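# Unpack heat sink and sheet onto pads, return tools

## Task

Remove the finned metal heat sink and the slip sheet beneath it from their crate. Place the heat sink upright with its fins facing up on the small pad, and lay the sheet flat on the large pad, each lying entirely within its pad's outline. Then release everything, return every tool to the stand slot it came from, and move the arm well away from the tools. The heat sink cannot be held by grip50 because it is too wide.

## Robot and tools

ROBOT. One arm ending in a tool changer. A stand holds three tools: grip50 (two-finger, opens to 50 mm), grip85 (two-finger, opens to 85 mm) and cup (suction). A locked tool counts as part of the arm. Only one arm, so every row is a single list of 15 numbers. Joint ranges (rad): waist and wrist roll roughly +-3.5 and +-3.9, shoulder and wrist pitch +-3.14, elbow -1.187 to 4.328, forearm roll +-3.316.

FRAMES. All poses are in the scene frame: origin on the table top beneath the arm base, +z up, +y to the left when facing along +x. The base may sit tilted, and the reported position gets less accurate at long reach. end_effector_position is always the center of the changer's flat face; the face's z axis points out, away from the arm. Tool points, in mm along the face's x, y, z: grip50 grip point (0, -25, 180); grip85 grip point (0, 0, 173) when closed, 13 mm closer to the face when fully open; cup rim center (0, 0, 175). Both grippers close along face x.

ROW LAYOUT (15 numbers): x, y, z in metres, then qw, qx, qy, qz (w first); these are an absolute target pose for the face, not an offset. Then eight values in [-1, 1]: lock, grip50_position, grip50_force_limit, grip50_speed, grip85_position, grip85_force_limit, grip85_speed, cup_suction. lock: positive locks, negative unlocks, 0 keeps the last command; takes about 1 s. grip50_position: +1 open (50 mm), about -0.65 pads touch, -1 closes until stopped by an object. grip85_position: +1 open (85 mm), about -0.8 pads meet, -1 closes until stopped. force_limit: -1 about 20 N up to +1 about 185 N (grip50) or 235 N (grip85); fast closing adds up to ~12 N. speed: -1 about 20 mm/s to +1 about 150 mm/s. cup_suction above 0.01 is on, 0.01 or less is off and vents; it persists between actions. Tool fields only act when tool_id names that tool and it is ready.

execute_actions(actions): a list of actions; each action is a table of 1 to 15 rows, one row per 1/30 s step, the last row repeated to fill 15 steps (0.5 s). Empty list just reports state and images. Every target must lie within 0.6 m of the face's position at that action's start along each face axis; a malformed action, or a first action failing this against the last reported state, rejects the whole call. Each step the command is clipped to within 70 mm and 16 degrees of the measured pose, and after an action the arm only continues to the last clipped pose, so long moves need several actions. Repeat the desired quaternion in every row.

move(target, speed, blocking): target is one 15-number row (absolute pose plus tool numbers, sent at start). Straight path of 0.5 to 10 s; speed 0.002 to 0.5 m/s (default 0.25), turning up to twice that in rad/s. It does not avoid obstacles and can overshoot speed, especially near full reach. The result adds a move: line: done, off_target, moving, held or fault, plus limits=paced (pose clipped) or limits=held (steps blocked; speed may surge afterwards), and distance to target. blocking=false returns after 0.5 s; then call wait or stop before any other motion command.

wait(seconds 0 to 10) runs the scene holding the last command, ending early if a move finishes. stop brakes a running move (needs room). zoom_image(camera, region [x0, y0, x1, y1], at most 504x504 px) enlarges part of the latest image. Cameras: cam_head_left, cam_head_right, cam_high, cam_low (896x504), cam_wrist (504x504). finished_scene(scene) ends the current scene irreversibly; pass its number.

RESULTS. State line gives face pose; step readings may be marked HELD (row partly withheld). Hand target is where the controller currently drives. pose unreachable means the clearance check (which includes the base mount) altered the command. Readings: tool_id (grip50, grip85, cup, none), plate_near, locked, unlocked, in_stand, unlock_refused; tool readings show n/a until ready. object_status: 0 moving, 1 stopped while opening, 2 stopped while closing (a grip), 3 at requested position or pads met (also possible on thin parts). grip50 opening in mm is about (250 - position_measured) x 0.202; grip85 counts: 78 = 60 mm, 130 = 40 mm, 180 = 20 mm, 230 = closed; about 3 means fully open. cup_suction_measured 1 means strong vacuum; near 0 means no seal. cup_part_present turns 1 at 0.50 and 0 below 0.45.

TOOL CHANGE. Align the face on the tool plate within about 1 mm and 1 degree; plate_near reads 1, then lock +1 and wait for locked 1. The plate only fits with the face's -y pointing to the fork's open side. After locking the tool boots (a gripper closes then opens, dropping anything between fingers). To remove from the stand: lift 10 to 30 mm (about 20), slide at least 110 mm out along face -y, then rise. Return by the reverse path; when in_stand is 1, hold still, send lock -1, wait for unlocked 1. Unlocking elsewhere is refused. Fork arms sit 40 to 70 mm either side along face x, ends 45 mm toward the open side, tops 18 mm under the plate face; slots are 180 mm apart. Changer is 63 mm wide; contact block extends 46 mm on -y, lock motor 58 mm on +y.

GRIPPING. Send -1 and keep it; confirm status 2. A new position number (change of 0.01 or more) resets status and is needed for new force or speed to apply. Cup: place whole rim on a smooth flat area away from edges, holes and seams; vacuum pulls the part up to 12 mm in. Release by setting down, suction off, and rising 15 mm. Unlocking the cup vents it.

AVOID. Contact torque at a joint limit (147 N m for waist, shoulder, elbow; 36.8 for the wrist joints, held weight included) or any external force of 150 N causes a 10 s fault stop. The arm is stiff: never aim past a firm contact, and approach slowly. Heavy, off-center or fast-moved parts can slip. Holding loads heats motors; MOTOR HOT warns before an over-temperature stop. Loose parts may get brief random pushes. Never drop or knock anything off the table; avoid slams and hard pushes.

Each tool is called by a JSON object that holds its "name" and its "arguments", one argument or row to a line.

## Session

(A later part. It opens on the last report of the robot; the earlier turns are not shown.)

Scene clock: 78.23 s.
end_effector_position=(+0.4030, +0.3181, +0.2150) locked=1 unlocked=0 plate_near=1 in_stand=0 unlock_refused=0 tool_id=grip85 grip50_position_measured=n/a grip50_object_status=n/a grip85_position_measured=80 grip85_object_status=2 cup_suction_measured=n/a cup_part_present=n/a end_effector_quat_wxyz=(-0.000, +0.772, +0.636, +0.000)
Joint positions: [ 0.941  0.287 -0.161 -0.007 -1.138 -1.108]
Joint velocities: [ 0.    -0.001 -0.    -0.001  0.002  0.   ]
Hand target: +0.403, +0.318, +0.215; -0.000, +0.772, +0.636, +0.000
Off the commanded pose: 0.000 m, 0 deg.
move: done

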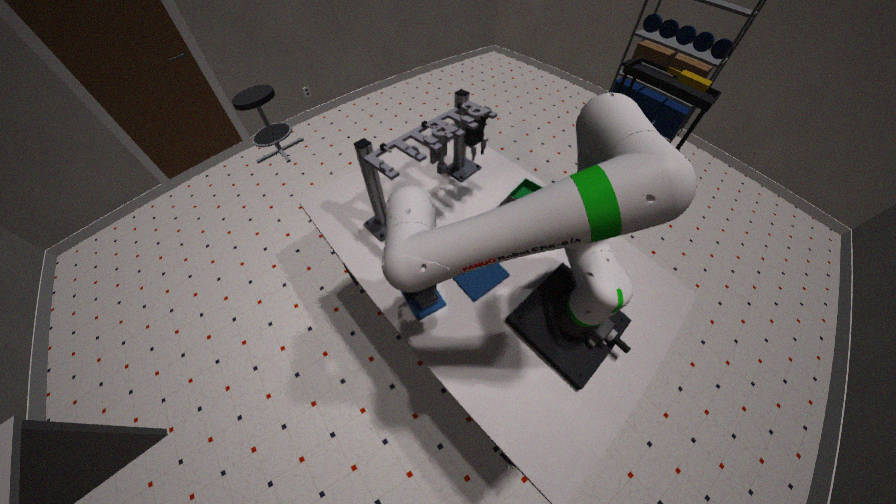

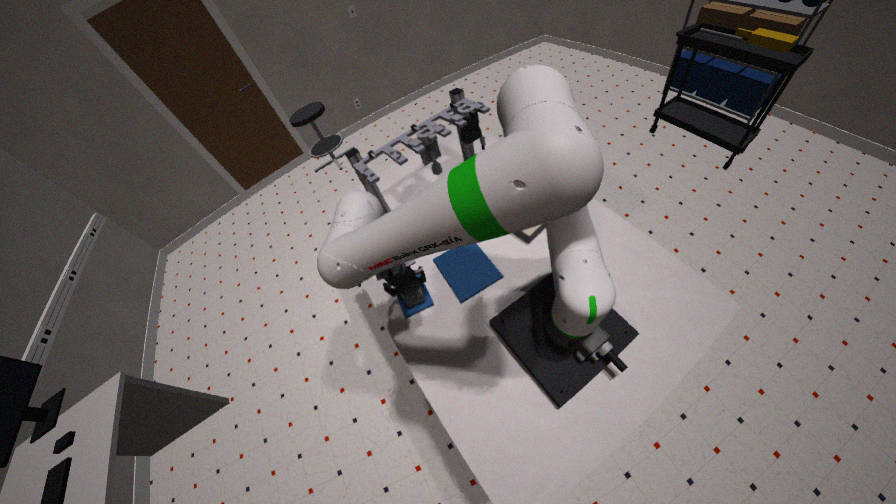

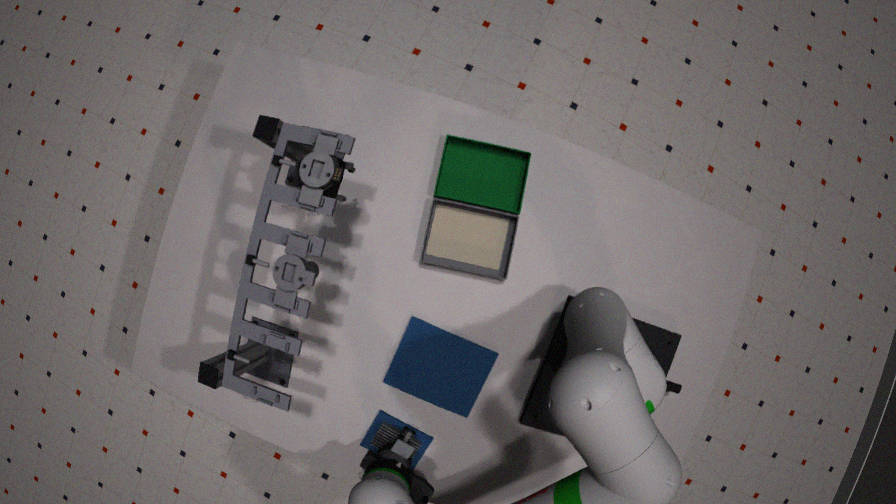

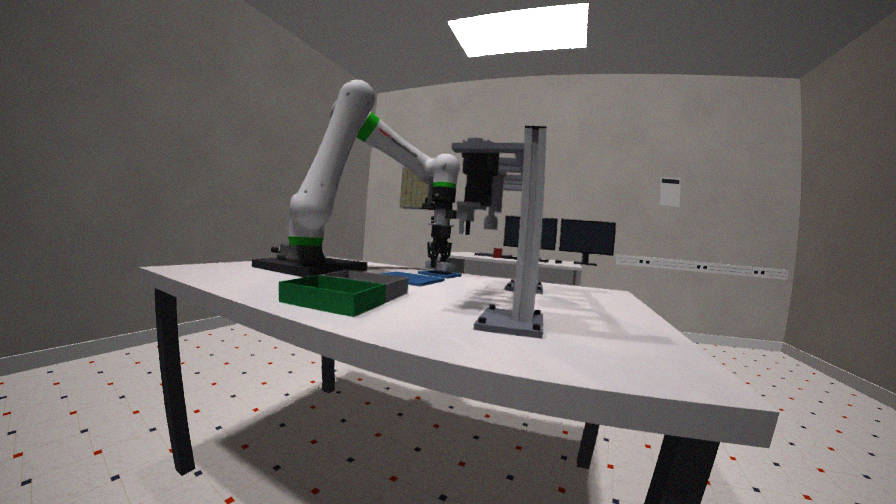

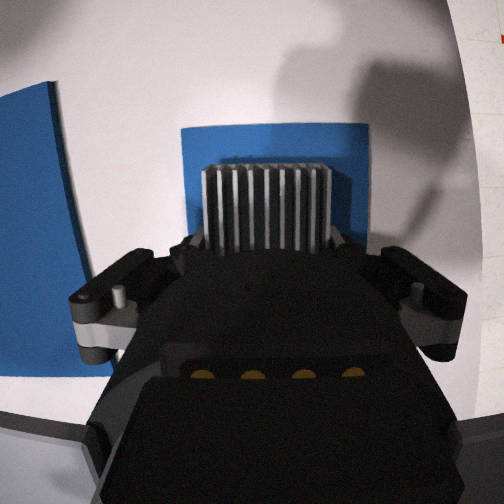

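{"name": "move", "arguments": {
  "target": [0.4038,0.322,0.1995,0,0.7716,0.6361,0,0,1,0,0,-1,-0.3,-0.5,0],
  "speed": 0.015
}}

{"name": "move", "arguments": {
  "target": [0.4038,0.322,0.1995,0,0.7716,0.6361,0,0,1,0,0,1,-0.3,-0.5,0]
}}

{"name": "move", "arguments": {
  "target": [0.4038,0.322,0.29,0,0.7716,0.6361,0,0,1,0,0,1,-0.3,-0.5,0],
  "speed": 0.1
}}

{"name": "move", "arguments": {
  "target": [0.53,0.1609,0.383,0,0.6788,0.7343,0,0,1,0,0,1,-0.3,-0.5,0]
}}

{"name": "move", "arguments": {
  "target": [0.6658,0.1716,0.383,0,0.6788,0.7343,0,0,1,0,0,1,-0.3,-0.5,0],
  "speed": 0.08
}}

{"name": "move", "arguments": {
  "target": [0.6658,0.1716,0.3628,0,0.6788,0.7343,0,0,1,0,0,1,-0.3,-0.5,0],
  "speed": 0.015
}}

{"name": "execute_actions", "arguments": {
  "actions": [
    [[0.6658,0.1716,0.3628,0,0.6788,0.7343,0,-1,1,0,0,1,-0.3,-0.5,0]],
    [[0.6658,0.1716,0.3628,0,0.6788,0.7343,0,-1,1,0,0,1,-0.3,-0.5,0]],
    [[0.6658,0.1716,0.3628,0,0.6788,0.7343,0,-1,1,0,0,1,-0.3,-0.5,0]]
  ]
}}

Scene clock: 92.13 s.
end_effector_position=(+0.4039, +0.3220, +0.1998) locked=1 unlocked=0 plate_near=1 in_stand=0 unlock_refused=0 tool_id=grip85 grip50_position_measured=n/a grip50_object_status=n/a grip85_position_measured=80 grip85_object_status=2 cup_suction_measured=n/a cup_part_present=n/a end_effector_quat_wxyz=(-0.000, +0.772, +0.636, +0.000)
Joint positions: [ 0.945  0.31  -0.17  -0.007 -1.105 -1.111]
Joint velocities: [ 0.001 -0.    -0.001 -0.     0.002 -0.   ]
Hand target: +0.404, +0.322, +0.199; -0.000, +0.772, +0.636, -0.000
Off the commanded pose: 0.000 m, 0 deg.
move: done

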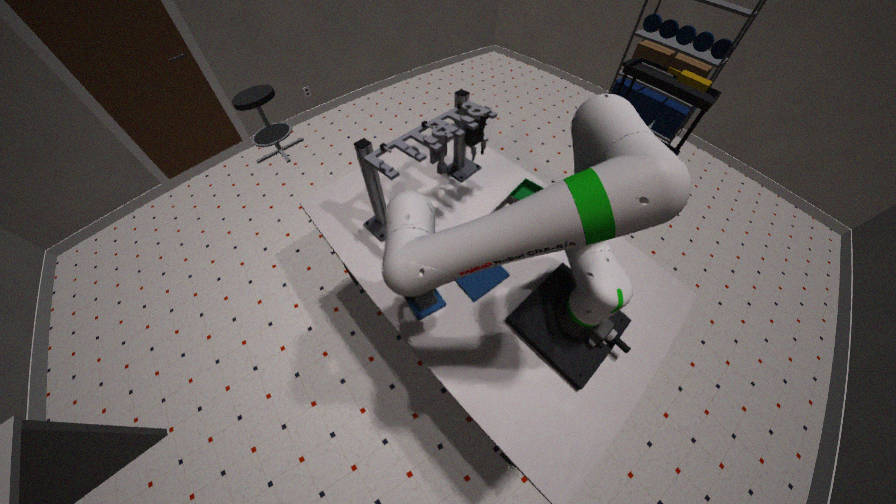

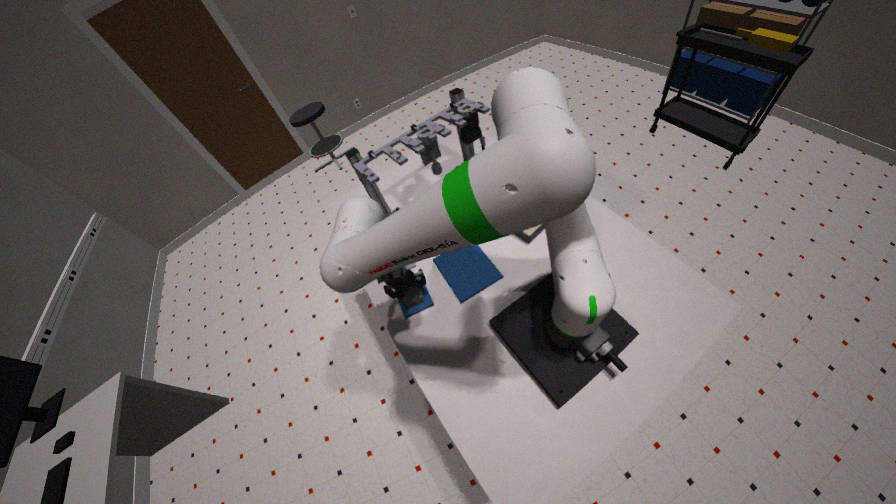

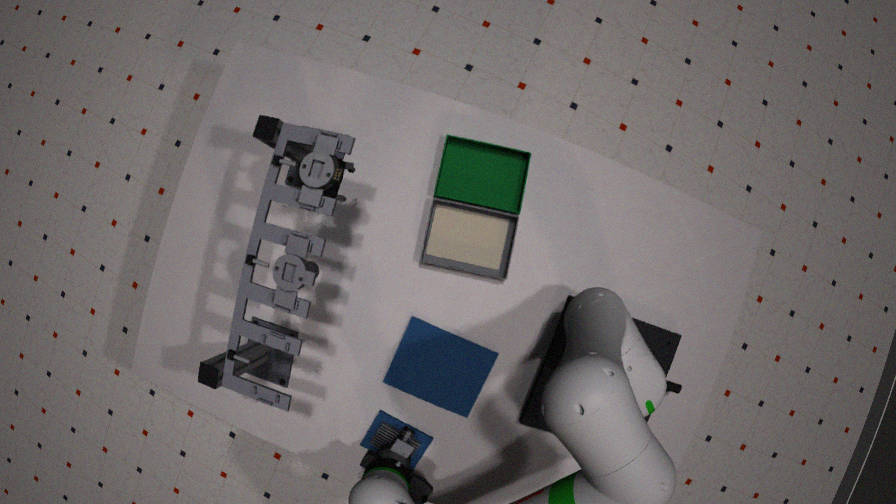

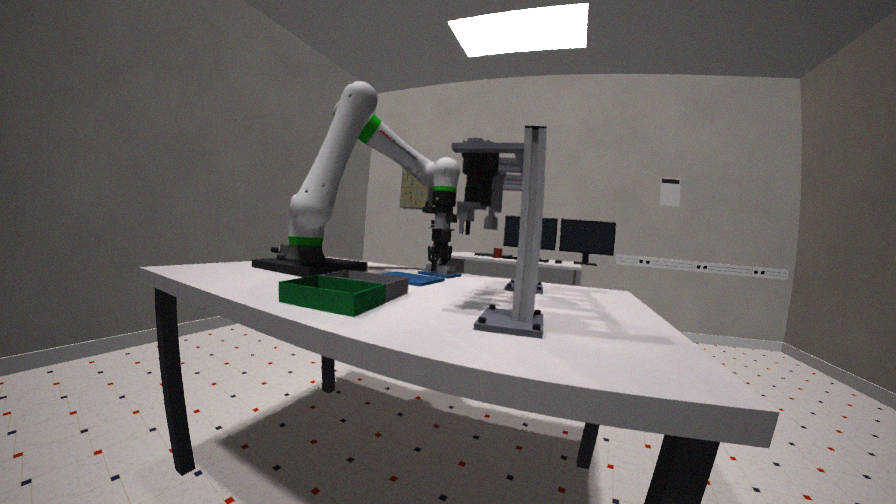

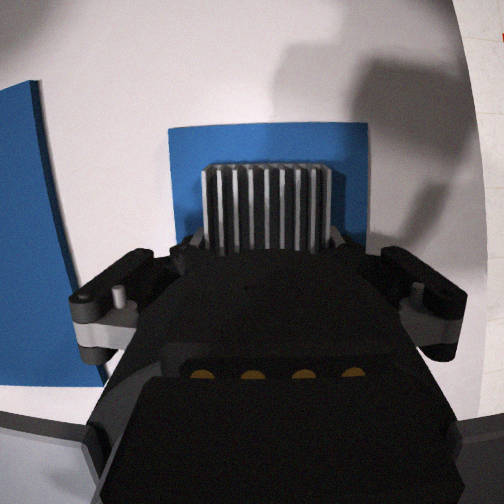

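Scene clock: 93.07 s.
end_effector_position=(+0.4038, +0.3220, +0.1995) locked=1 unlocked=0 plate_near=1 in_stand=0 unlock_refused=0 tool_id=grip85 grip50_position_measured=n/a grip50_object_status=n/a grip85_position_measured=3 grip85_object_status=0 cup_suction_measured=n/a cup_part_present=n/a end_effector_quat_wxyz=(+0.000, +0.772, +0.636, -0.000)
Joint positions: [ 0.945  0.31  -0.17  -0.007 -1.105 -1.112]
Joint velocities: [-0.002  0.     0.     0.001 -0.     0.   ]
Hand target: +0.404, +0.322, +0.199; -0.000, +0.772, +0.636, -0.000
Off the commanded pose: 0.000 m, 0 deg.
move: done

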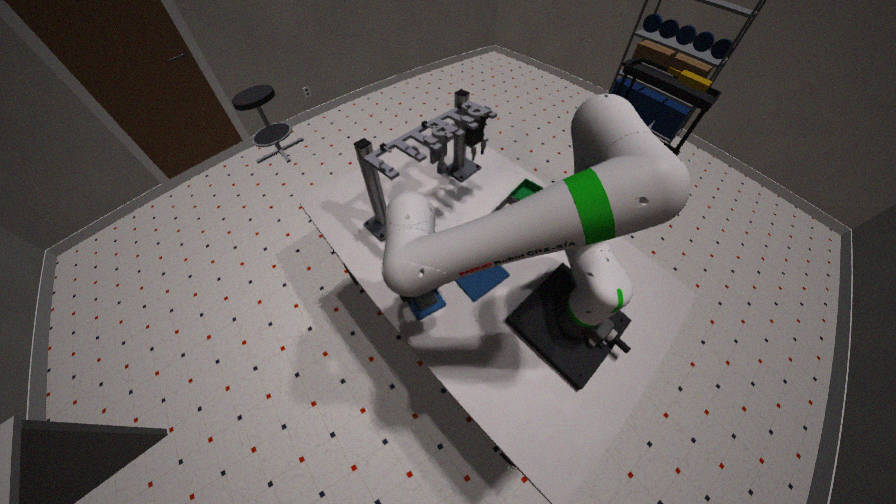

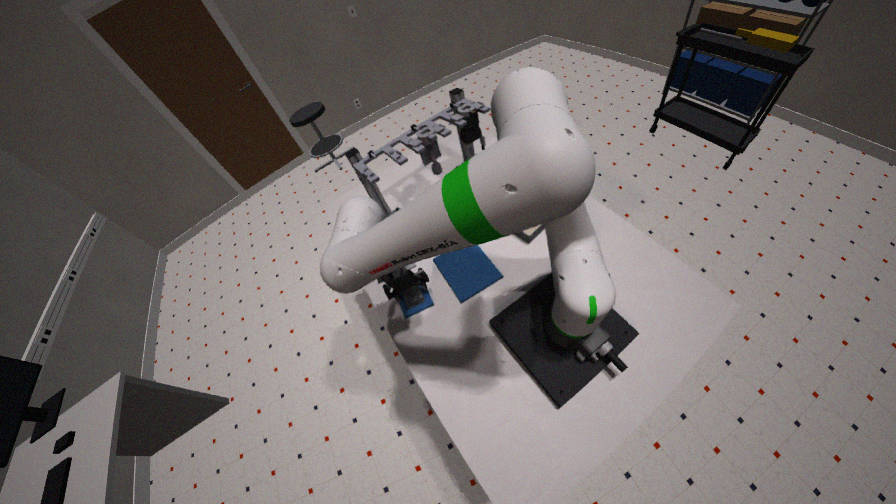

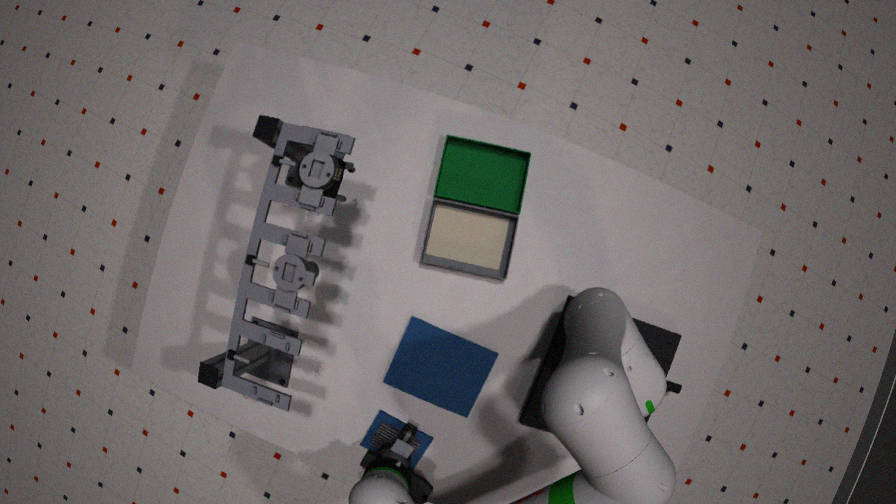

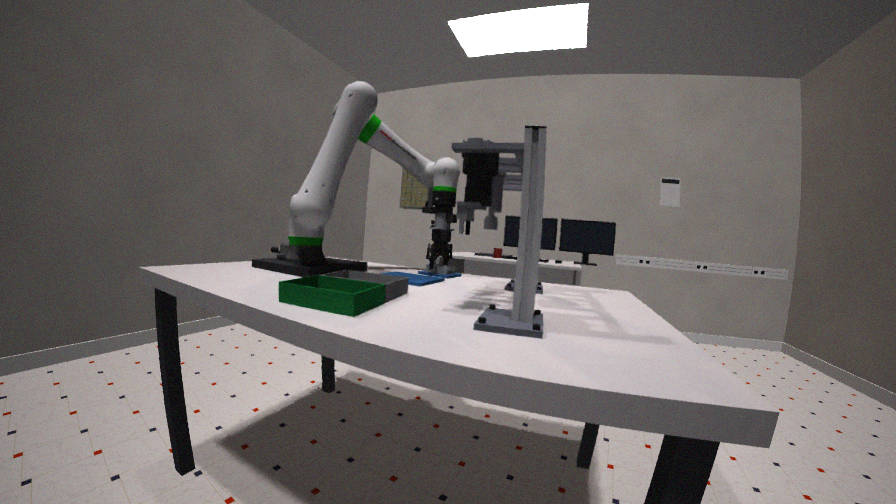

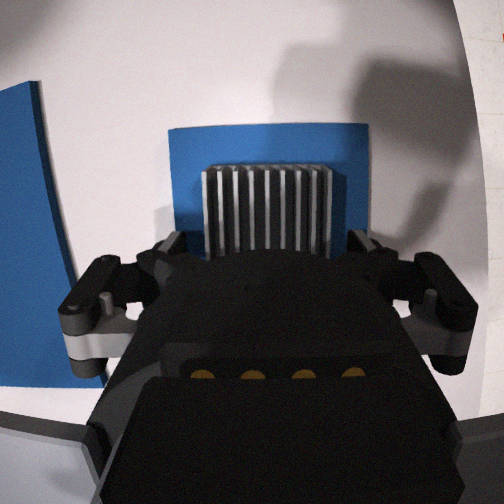

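Scene clock: 94.33 s.
end_effector_position=(+0.4038, +0.3218, +0.2901) locked=1 unlocked=0 plate_near=1 in_stand=0 unlock_refused=0 tool_id=grip85 grip50_position_measured=n/a grip50_object_status=n/a grip85_position_measured=3 grip85_object_status=3 cup_suction_measured=n/a cup_part_present=n/a end_effector_quat_wxyz=(+0.000, +0.772, +0.636, +0.000)
Joint positions: [ 0.944  0.231 -0.044 -0.006 -1.31  -1.112]
Joint velocities: [-0.001 -0.002  0.002 -0.    -0.002 -0.   ]
Hand target: +0.404, +0.322, +0.290; +0.000, +0.772, +0.636, +0.000
Off the commanded pose: 0.000 m, 0 deg.
move: done

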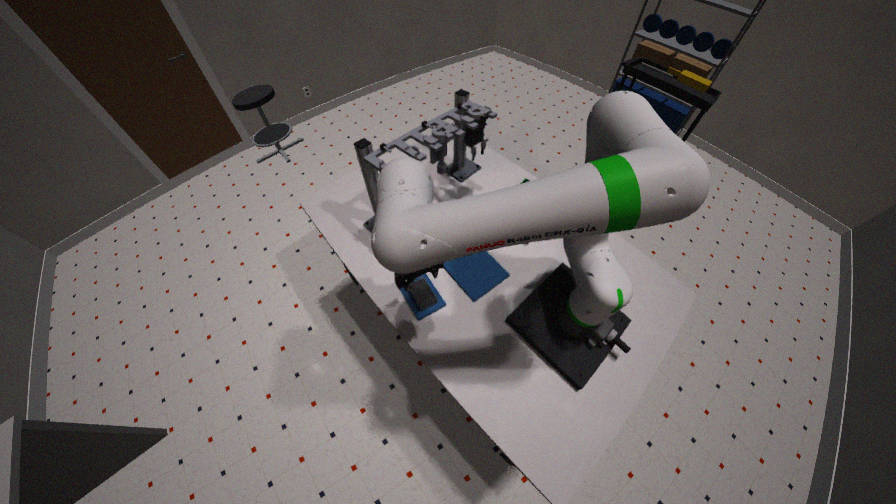

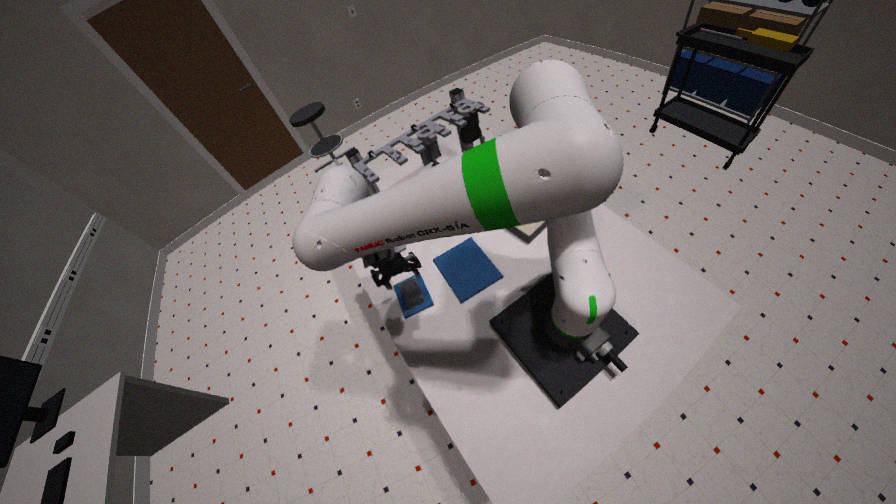

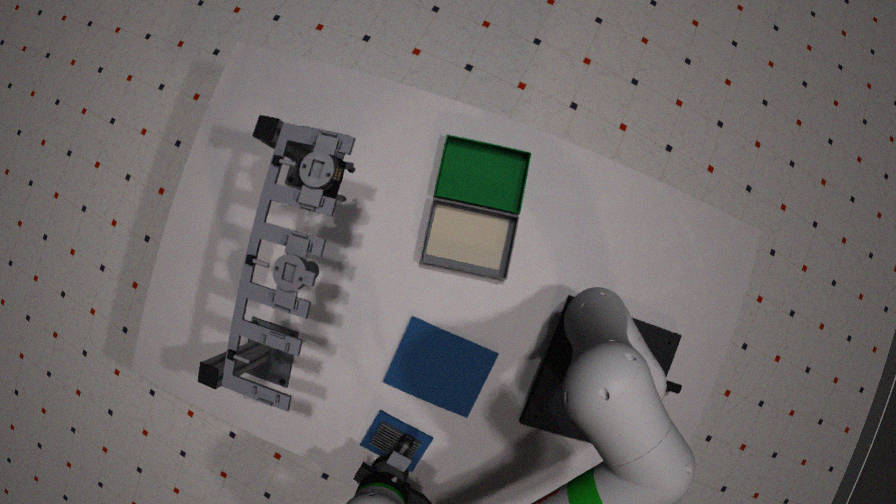

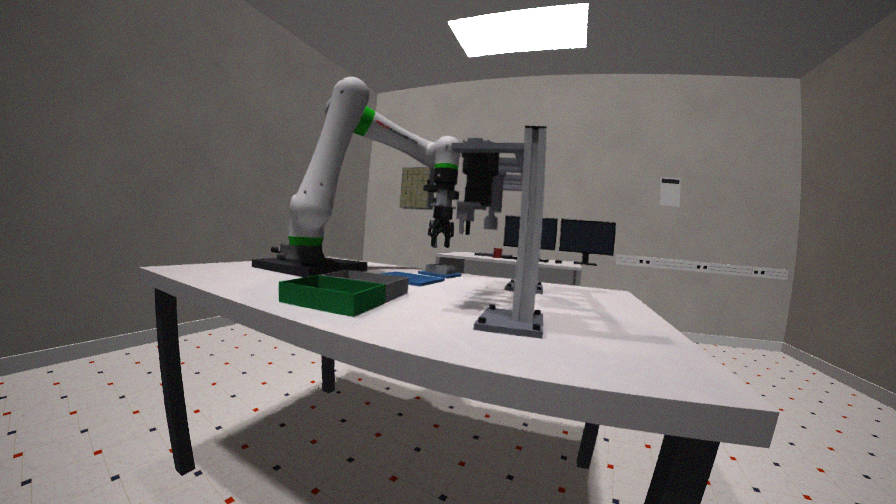

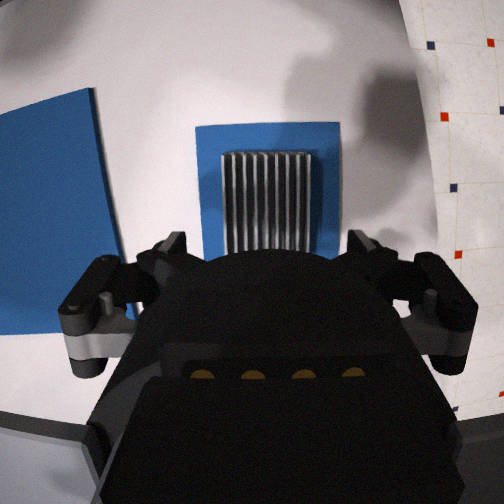

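Scene clock: 95.70 s.
end_effector_position=(+0.5299, +0.1606, +0.3830) locked=1 unlocked=0 plate_near=1 in_stand=0 unlock_refused=0 tool_id=grip85 grip50_position_measured=n/a grip50_object_status=n/a grip85_position_measured=3 grip85_object_status=3 cup_suction_measured=n/a cup_part_present=n/a end_effector_quat_wxyz=(+0.000, +0.679, +0.734, -0.000)
Joint positions: [ 0.553  0.291  0.248  0.    -1.543 -0.453]
Joint velocities: [-0.001 -0.001  0.001 -0.001 -0.001  0.001]
Hand target: +0.530, +0.161, +0.383; +0.000, +0.679, +0.734, -0.000
Off the commanded pose: 0.000 m, 0 deg.
move: done

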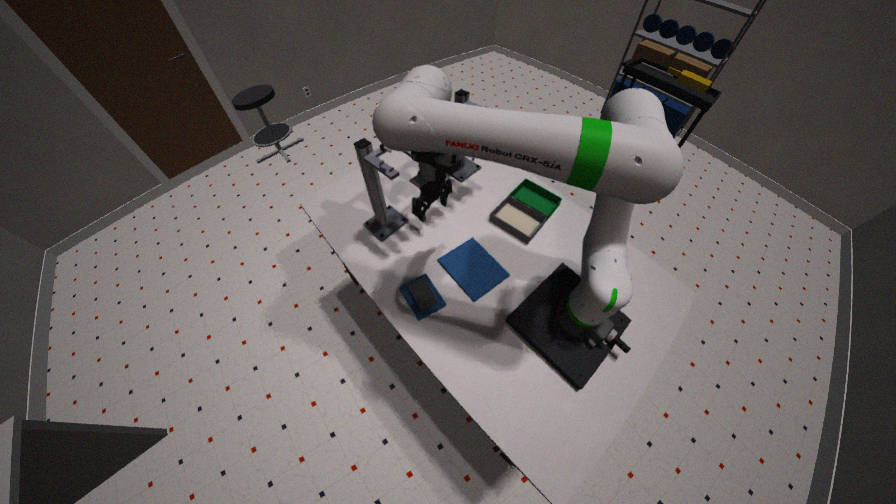

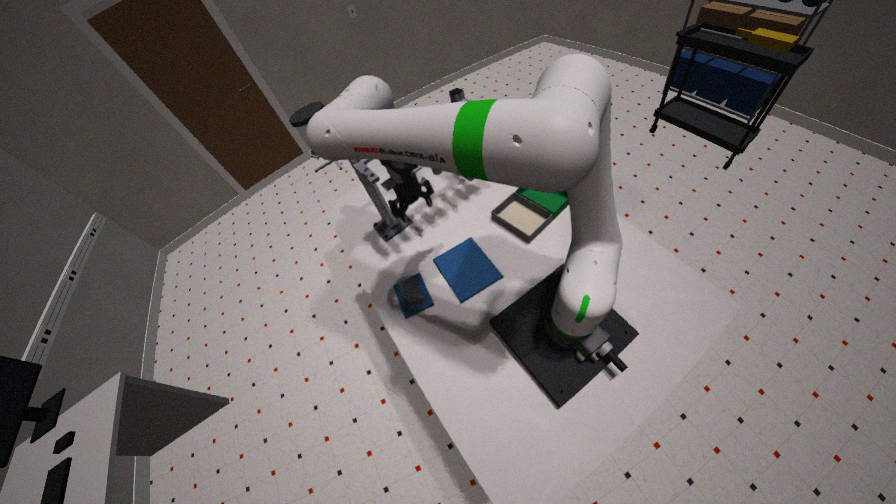

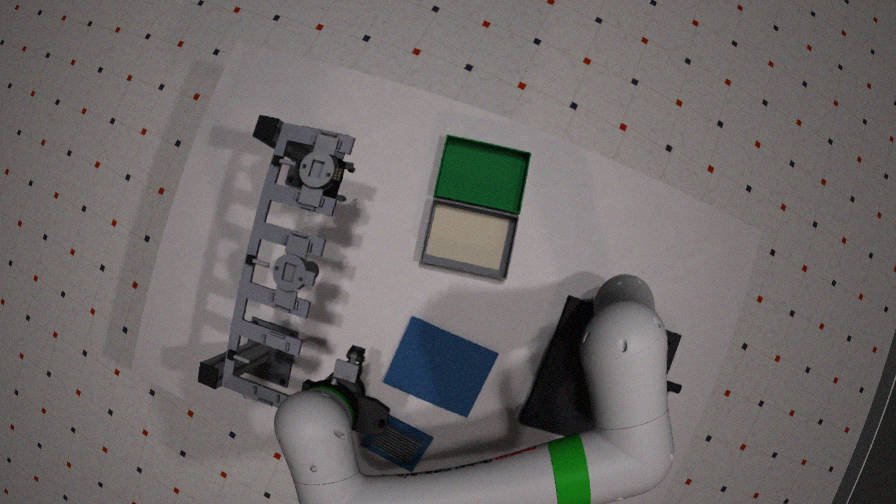

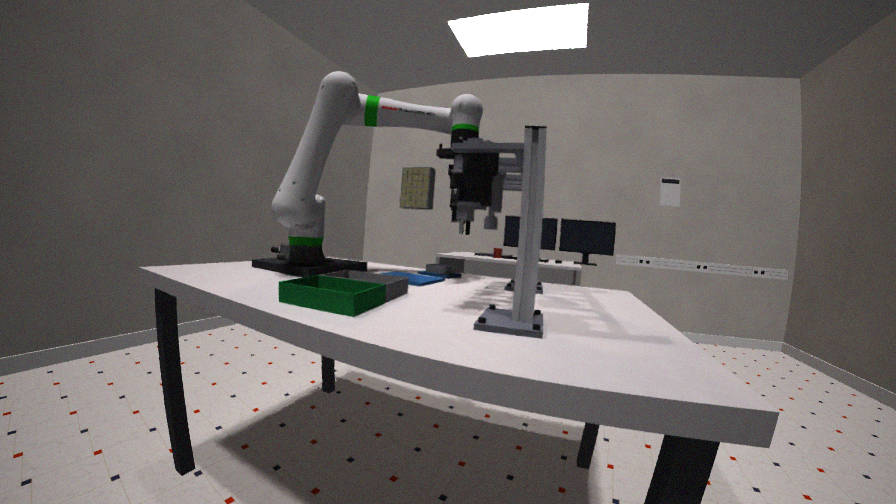

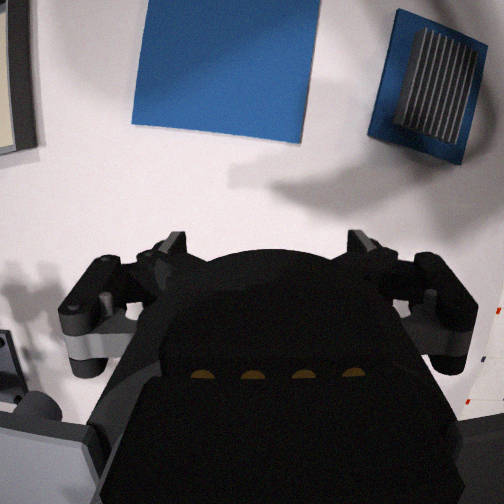

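Scene clock: 97.80 s.
end_effector_position=(+0.6656, +0.1715, +0.3829) locked=1 unlocked=0 plate_near=1 in_stand=0 unlock_refused=0 tool_id=grip85 grip50_position_measured=n/a grip50_object_status=n/a grip85_position_measured=3 grip85_object_status=3 cup_suction_measured=n/a cup_part_present=n/a end_effector_quat_wxyz=(+0.000, +0.679, +0.734, -0.000)
Joint positions: [ 0.466  0.677  0.799  0.001 -1.708 -0.365]
Joint velocities: [ 0.001  0.001  0.002 -0.005 -0.002  0.001]
Hand target: +0.666, +0.171, +0.383; -0.000, +0.679, +0.734, -0.000
Off the commanded pose: 0.000 m, 0 deg.
move: done

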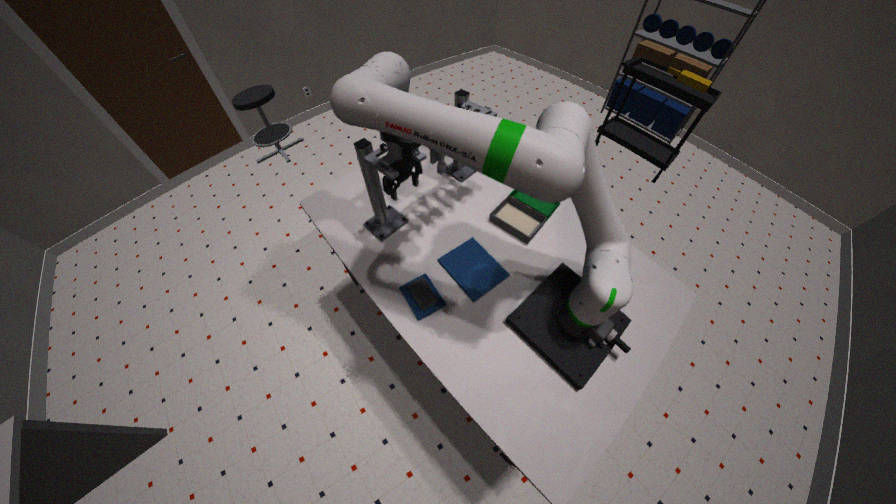

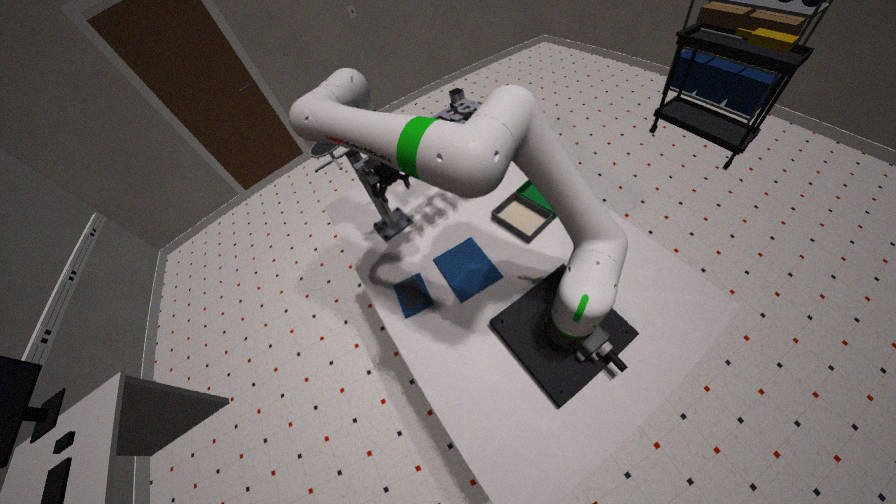

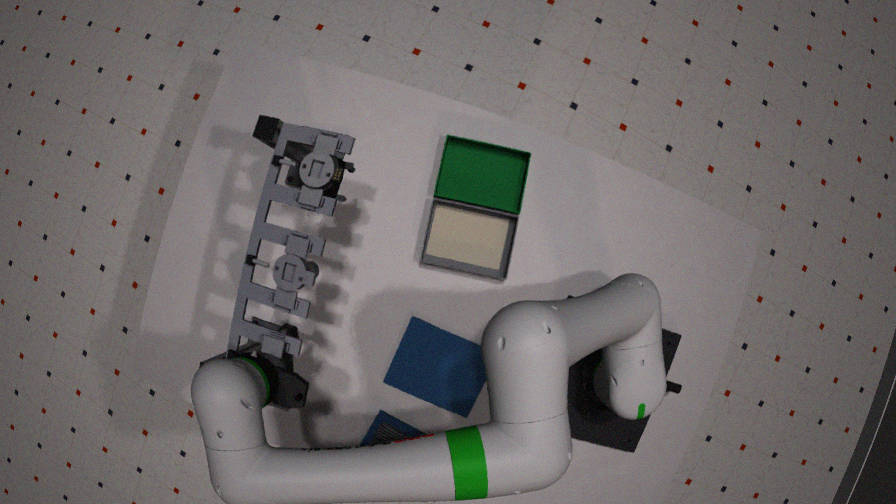

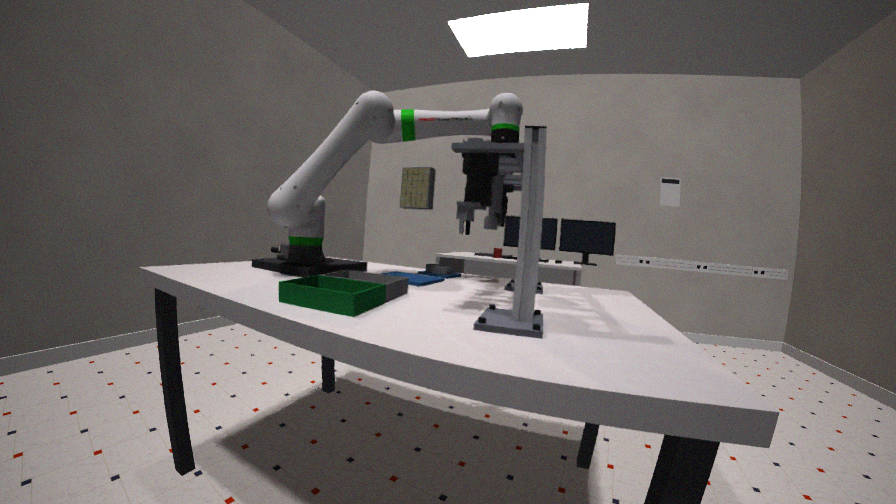

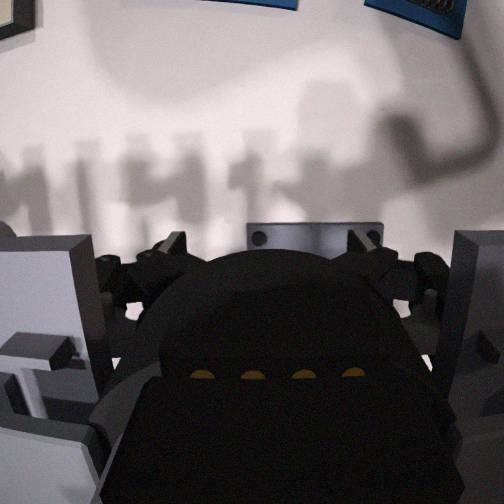

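Scene clock: 99.37 s.
end_effector_position=(+0.6658, +0.1716, +0.3628) locked=1 unlocked=0 plate_near=1 in_stand=1 unlock_refused=0 tool_id=grip85 grip50_position_measured=n/a grip50_object_status=n/a grip85_position_measured=3 grip85_object_status=3 cup_suction_measured=n/a cup_part_present=n/a end_effector_quat_wxyz=(-0.000, +0.679, +0.734, +0.000)
Joint positions: [ 0.466  0.671  0.742  0.001 -1.658 -0.365]
Joint velocities: [ 0.001  0.001 -0.001  0.     0.002 -0.001]
Hand target: +0.666, +0.172, +0.363; +0.000, +0.679, +0.734, -0.000
Off the commanded pose: 0.000 m, 0 deg.
move: done

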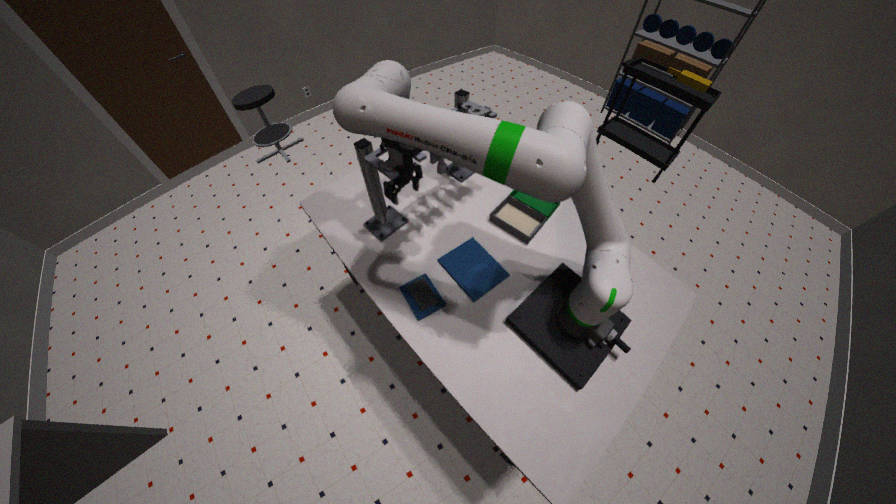

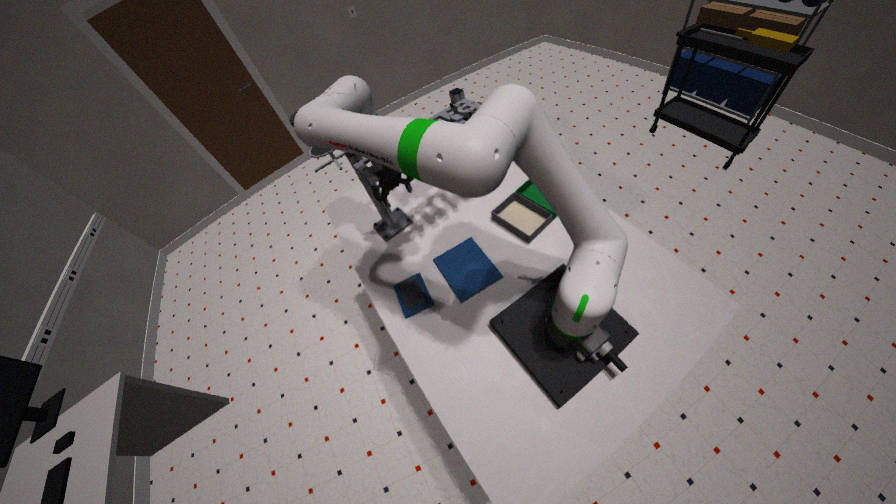

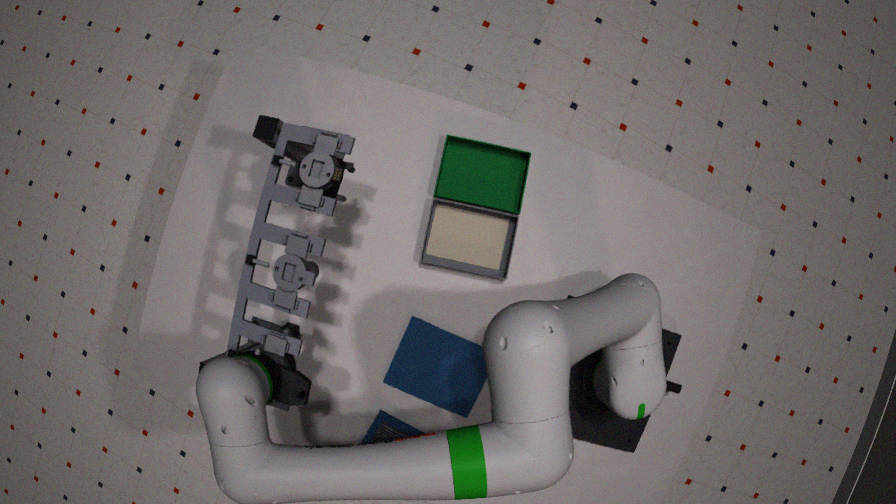

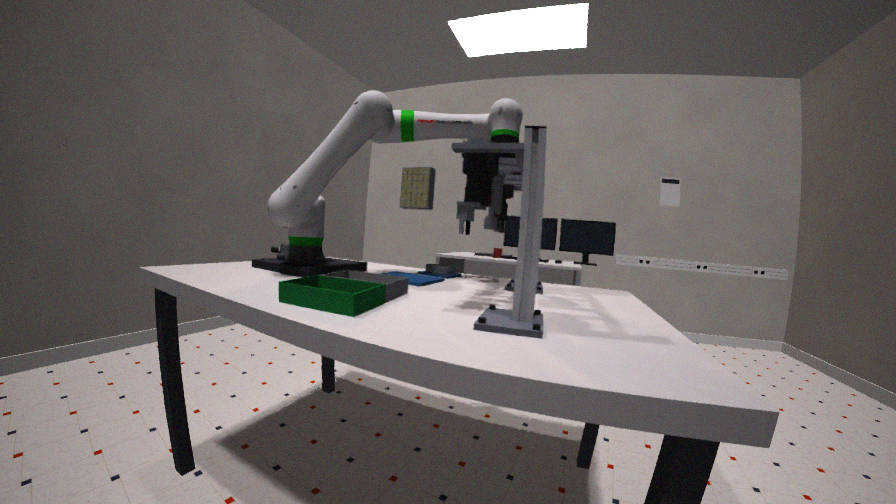

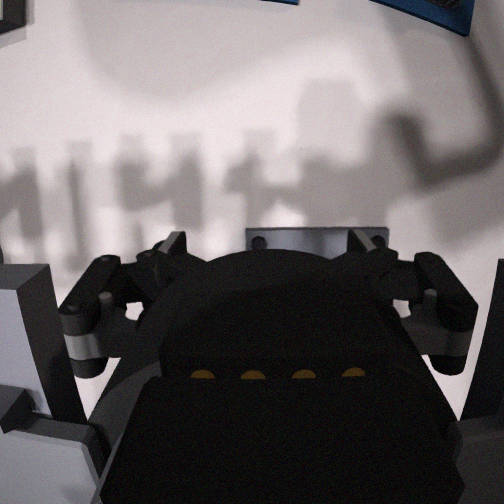

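Scene clock: 100.87 s.
end_effector_position=(+0.6658, +0.1716, +0.3628) locked=0 unlocked=1 plate_near=1 in_stand=1 unlock_refused=0 tool_id=none grip50_position_measured=n/a grip50_object_status=n/a grip85_position_measured=n/a grip85_object_status=n/a cup_suction_measured=n/a cup_part_present=n/a end_effector_quat_wxyz=(+0.000, +0.679, +0.734, +0.000)
Joint positions: [ 0.466  0.671  0.741  0.001 -1.657 -0.365]
Joint velocities: [ 0.     0.001 -0.    -0.001  0.001  0.001]
Hand target: +0.666, +0.172, +0.363; -0.000, +0.679, +0.734, +0.000
Off the commanded pose: 0.000 m, 0 deg.
Step readings (end_effector_position; steps 1 to 15: 1st action; 16 to 30: 2nd action; 31 to 45: 3rd action):
0: (+0.6658, +0.1716, +0.3628)
1: (+0.6658, +0.1716, +0.3627)
2: (+0.6658, +0.1716, +0.3627)
4: (+0.6658, +0.1716, +0.3627)
8: (+0.6658, +0.1716, +0.3627)
15: (+0.6658, +0.1716, +0.3629)
16: (+0.6658, +0.1716, +0.3629)
17: (+0.6658, +0.1716, +0.3629)
19: (+0.6658, +0.1716, +0.3629)
23: (+0.6658, +0.1716, +0.3629)
30: (+0.6658, +0.1716, +0.3629)
31: (+0.6658, +0.1716, +0.3629)
32: (+0.6658, +0.1716, +0.3629)
34: (+0.6658, +0.1716, +0.3629)
38: (+0.6658, +0.1716, +0.3629)
45: end_effector_position above

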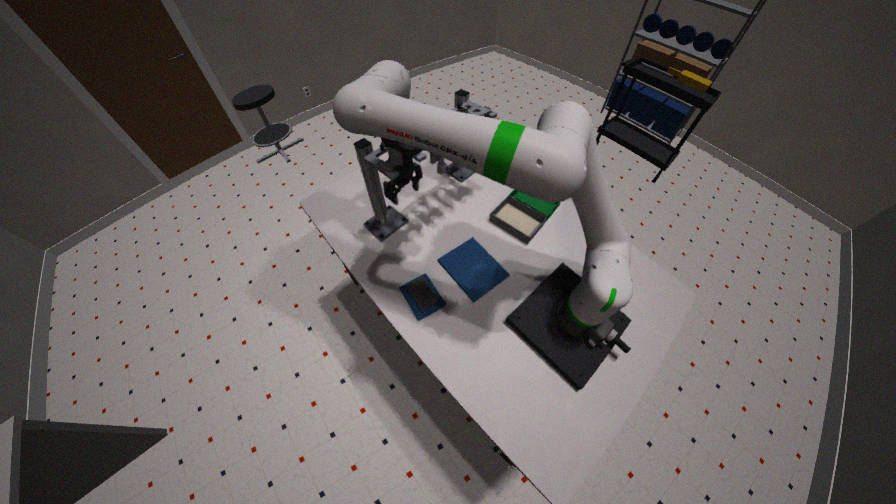

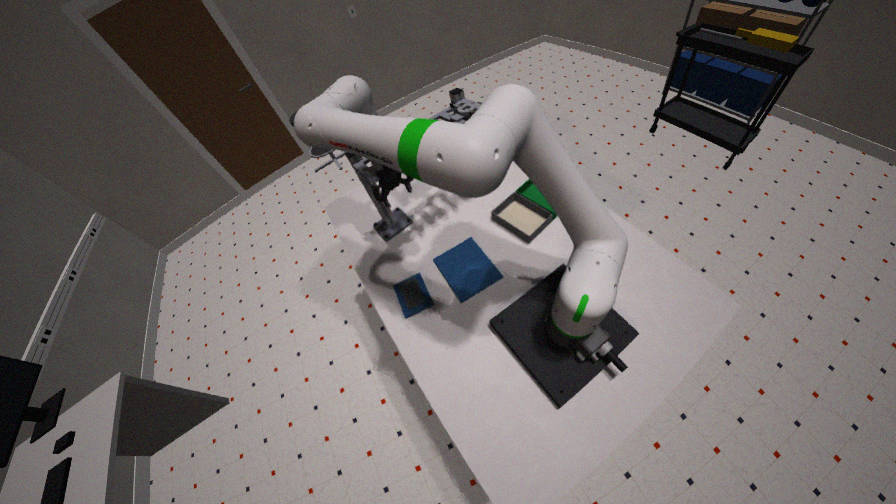

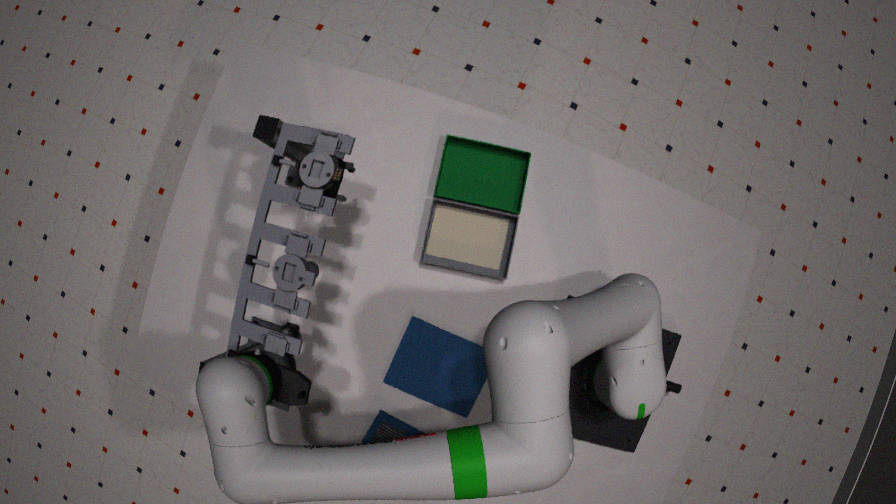

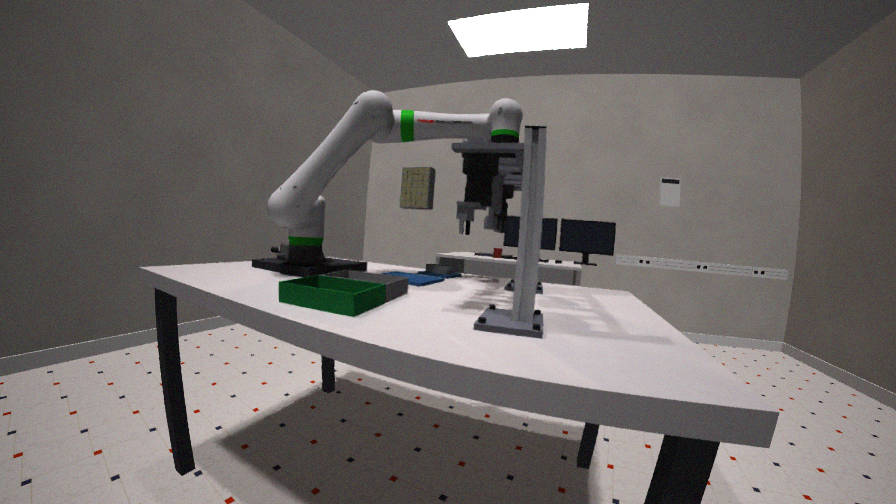

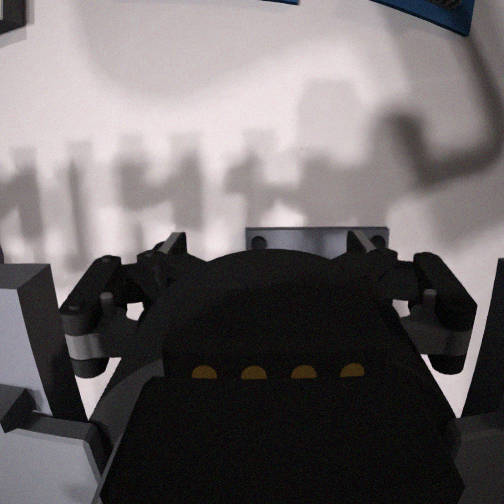

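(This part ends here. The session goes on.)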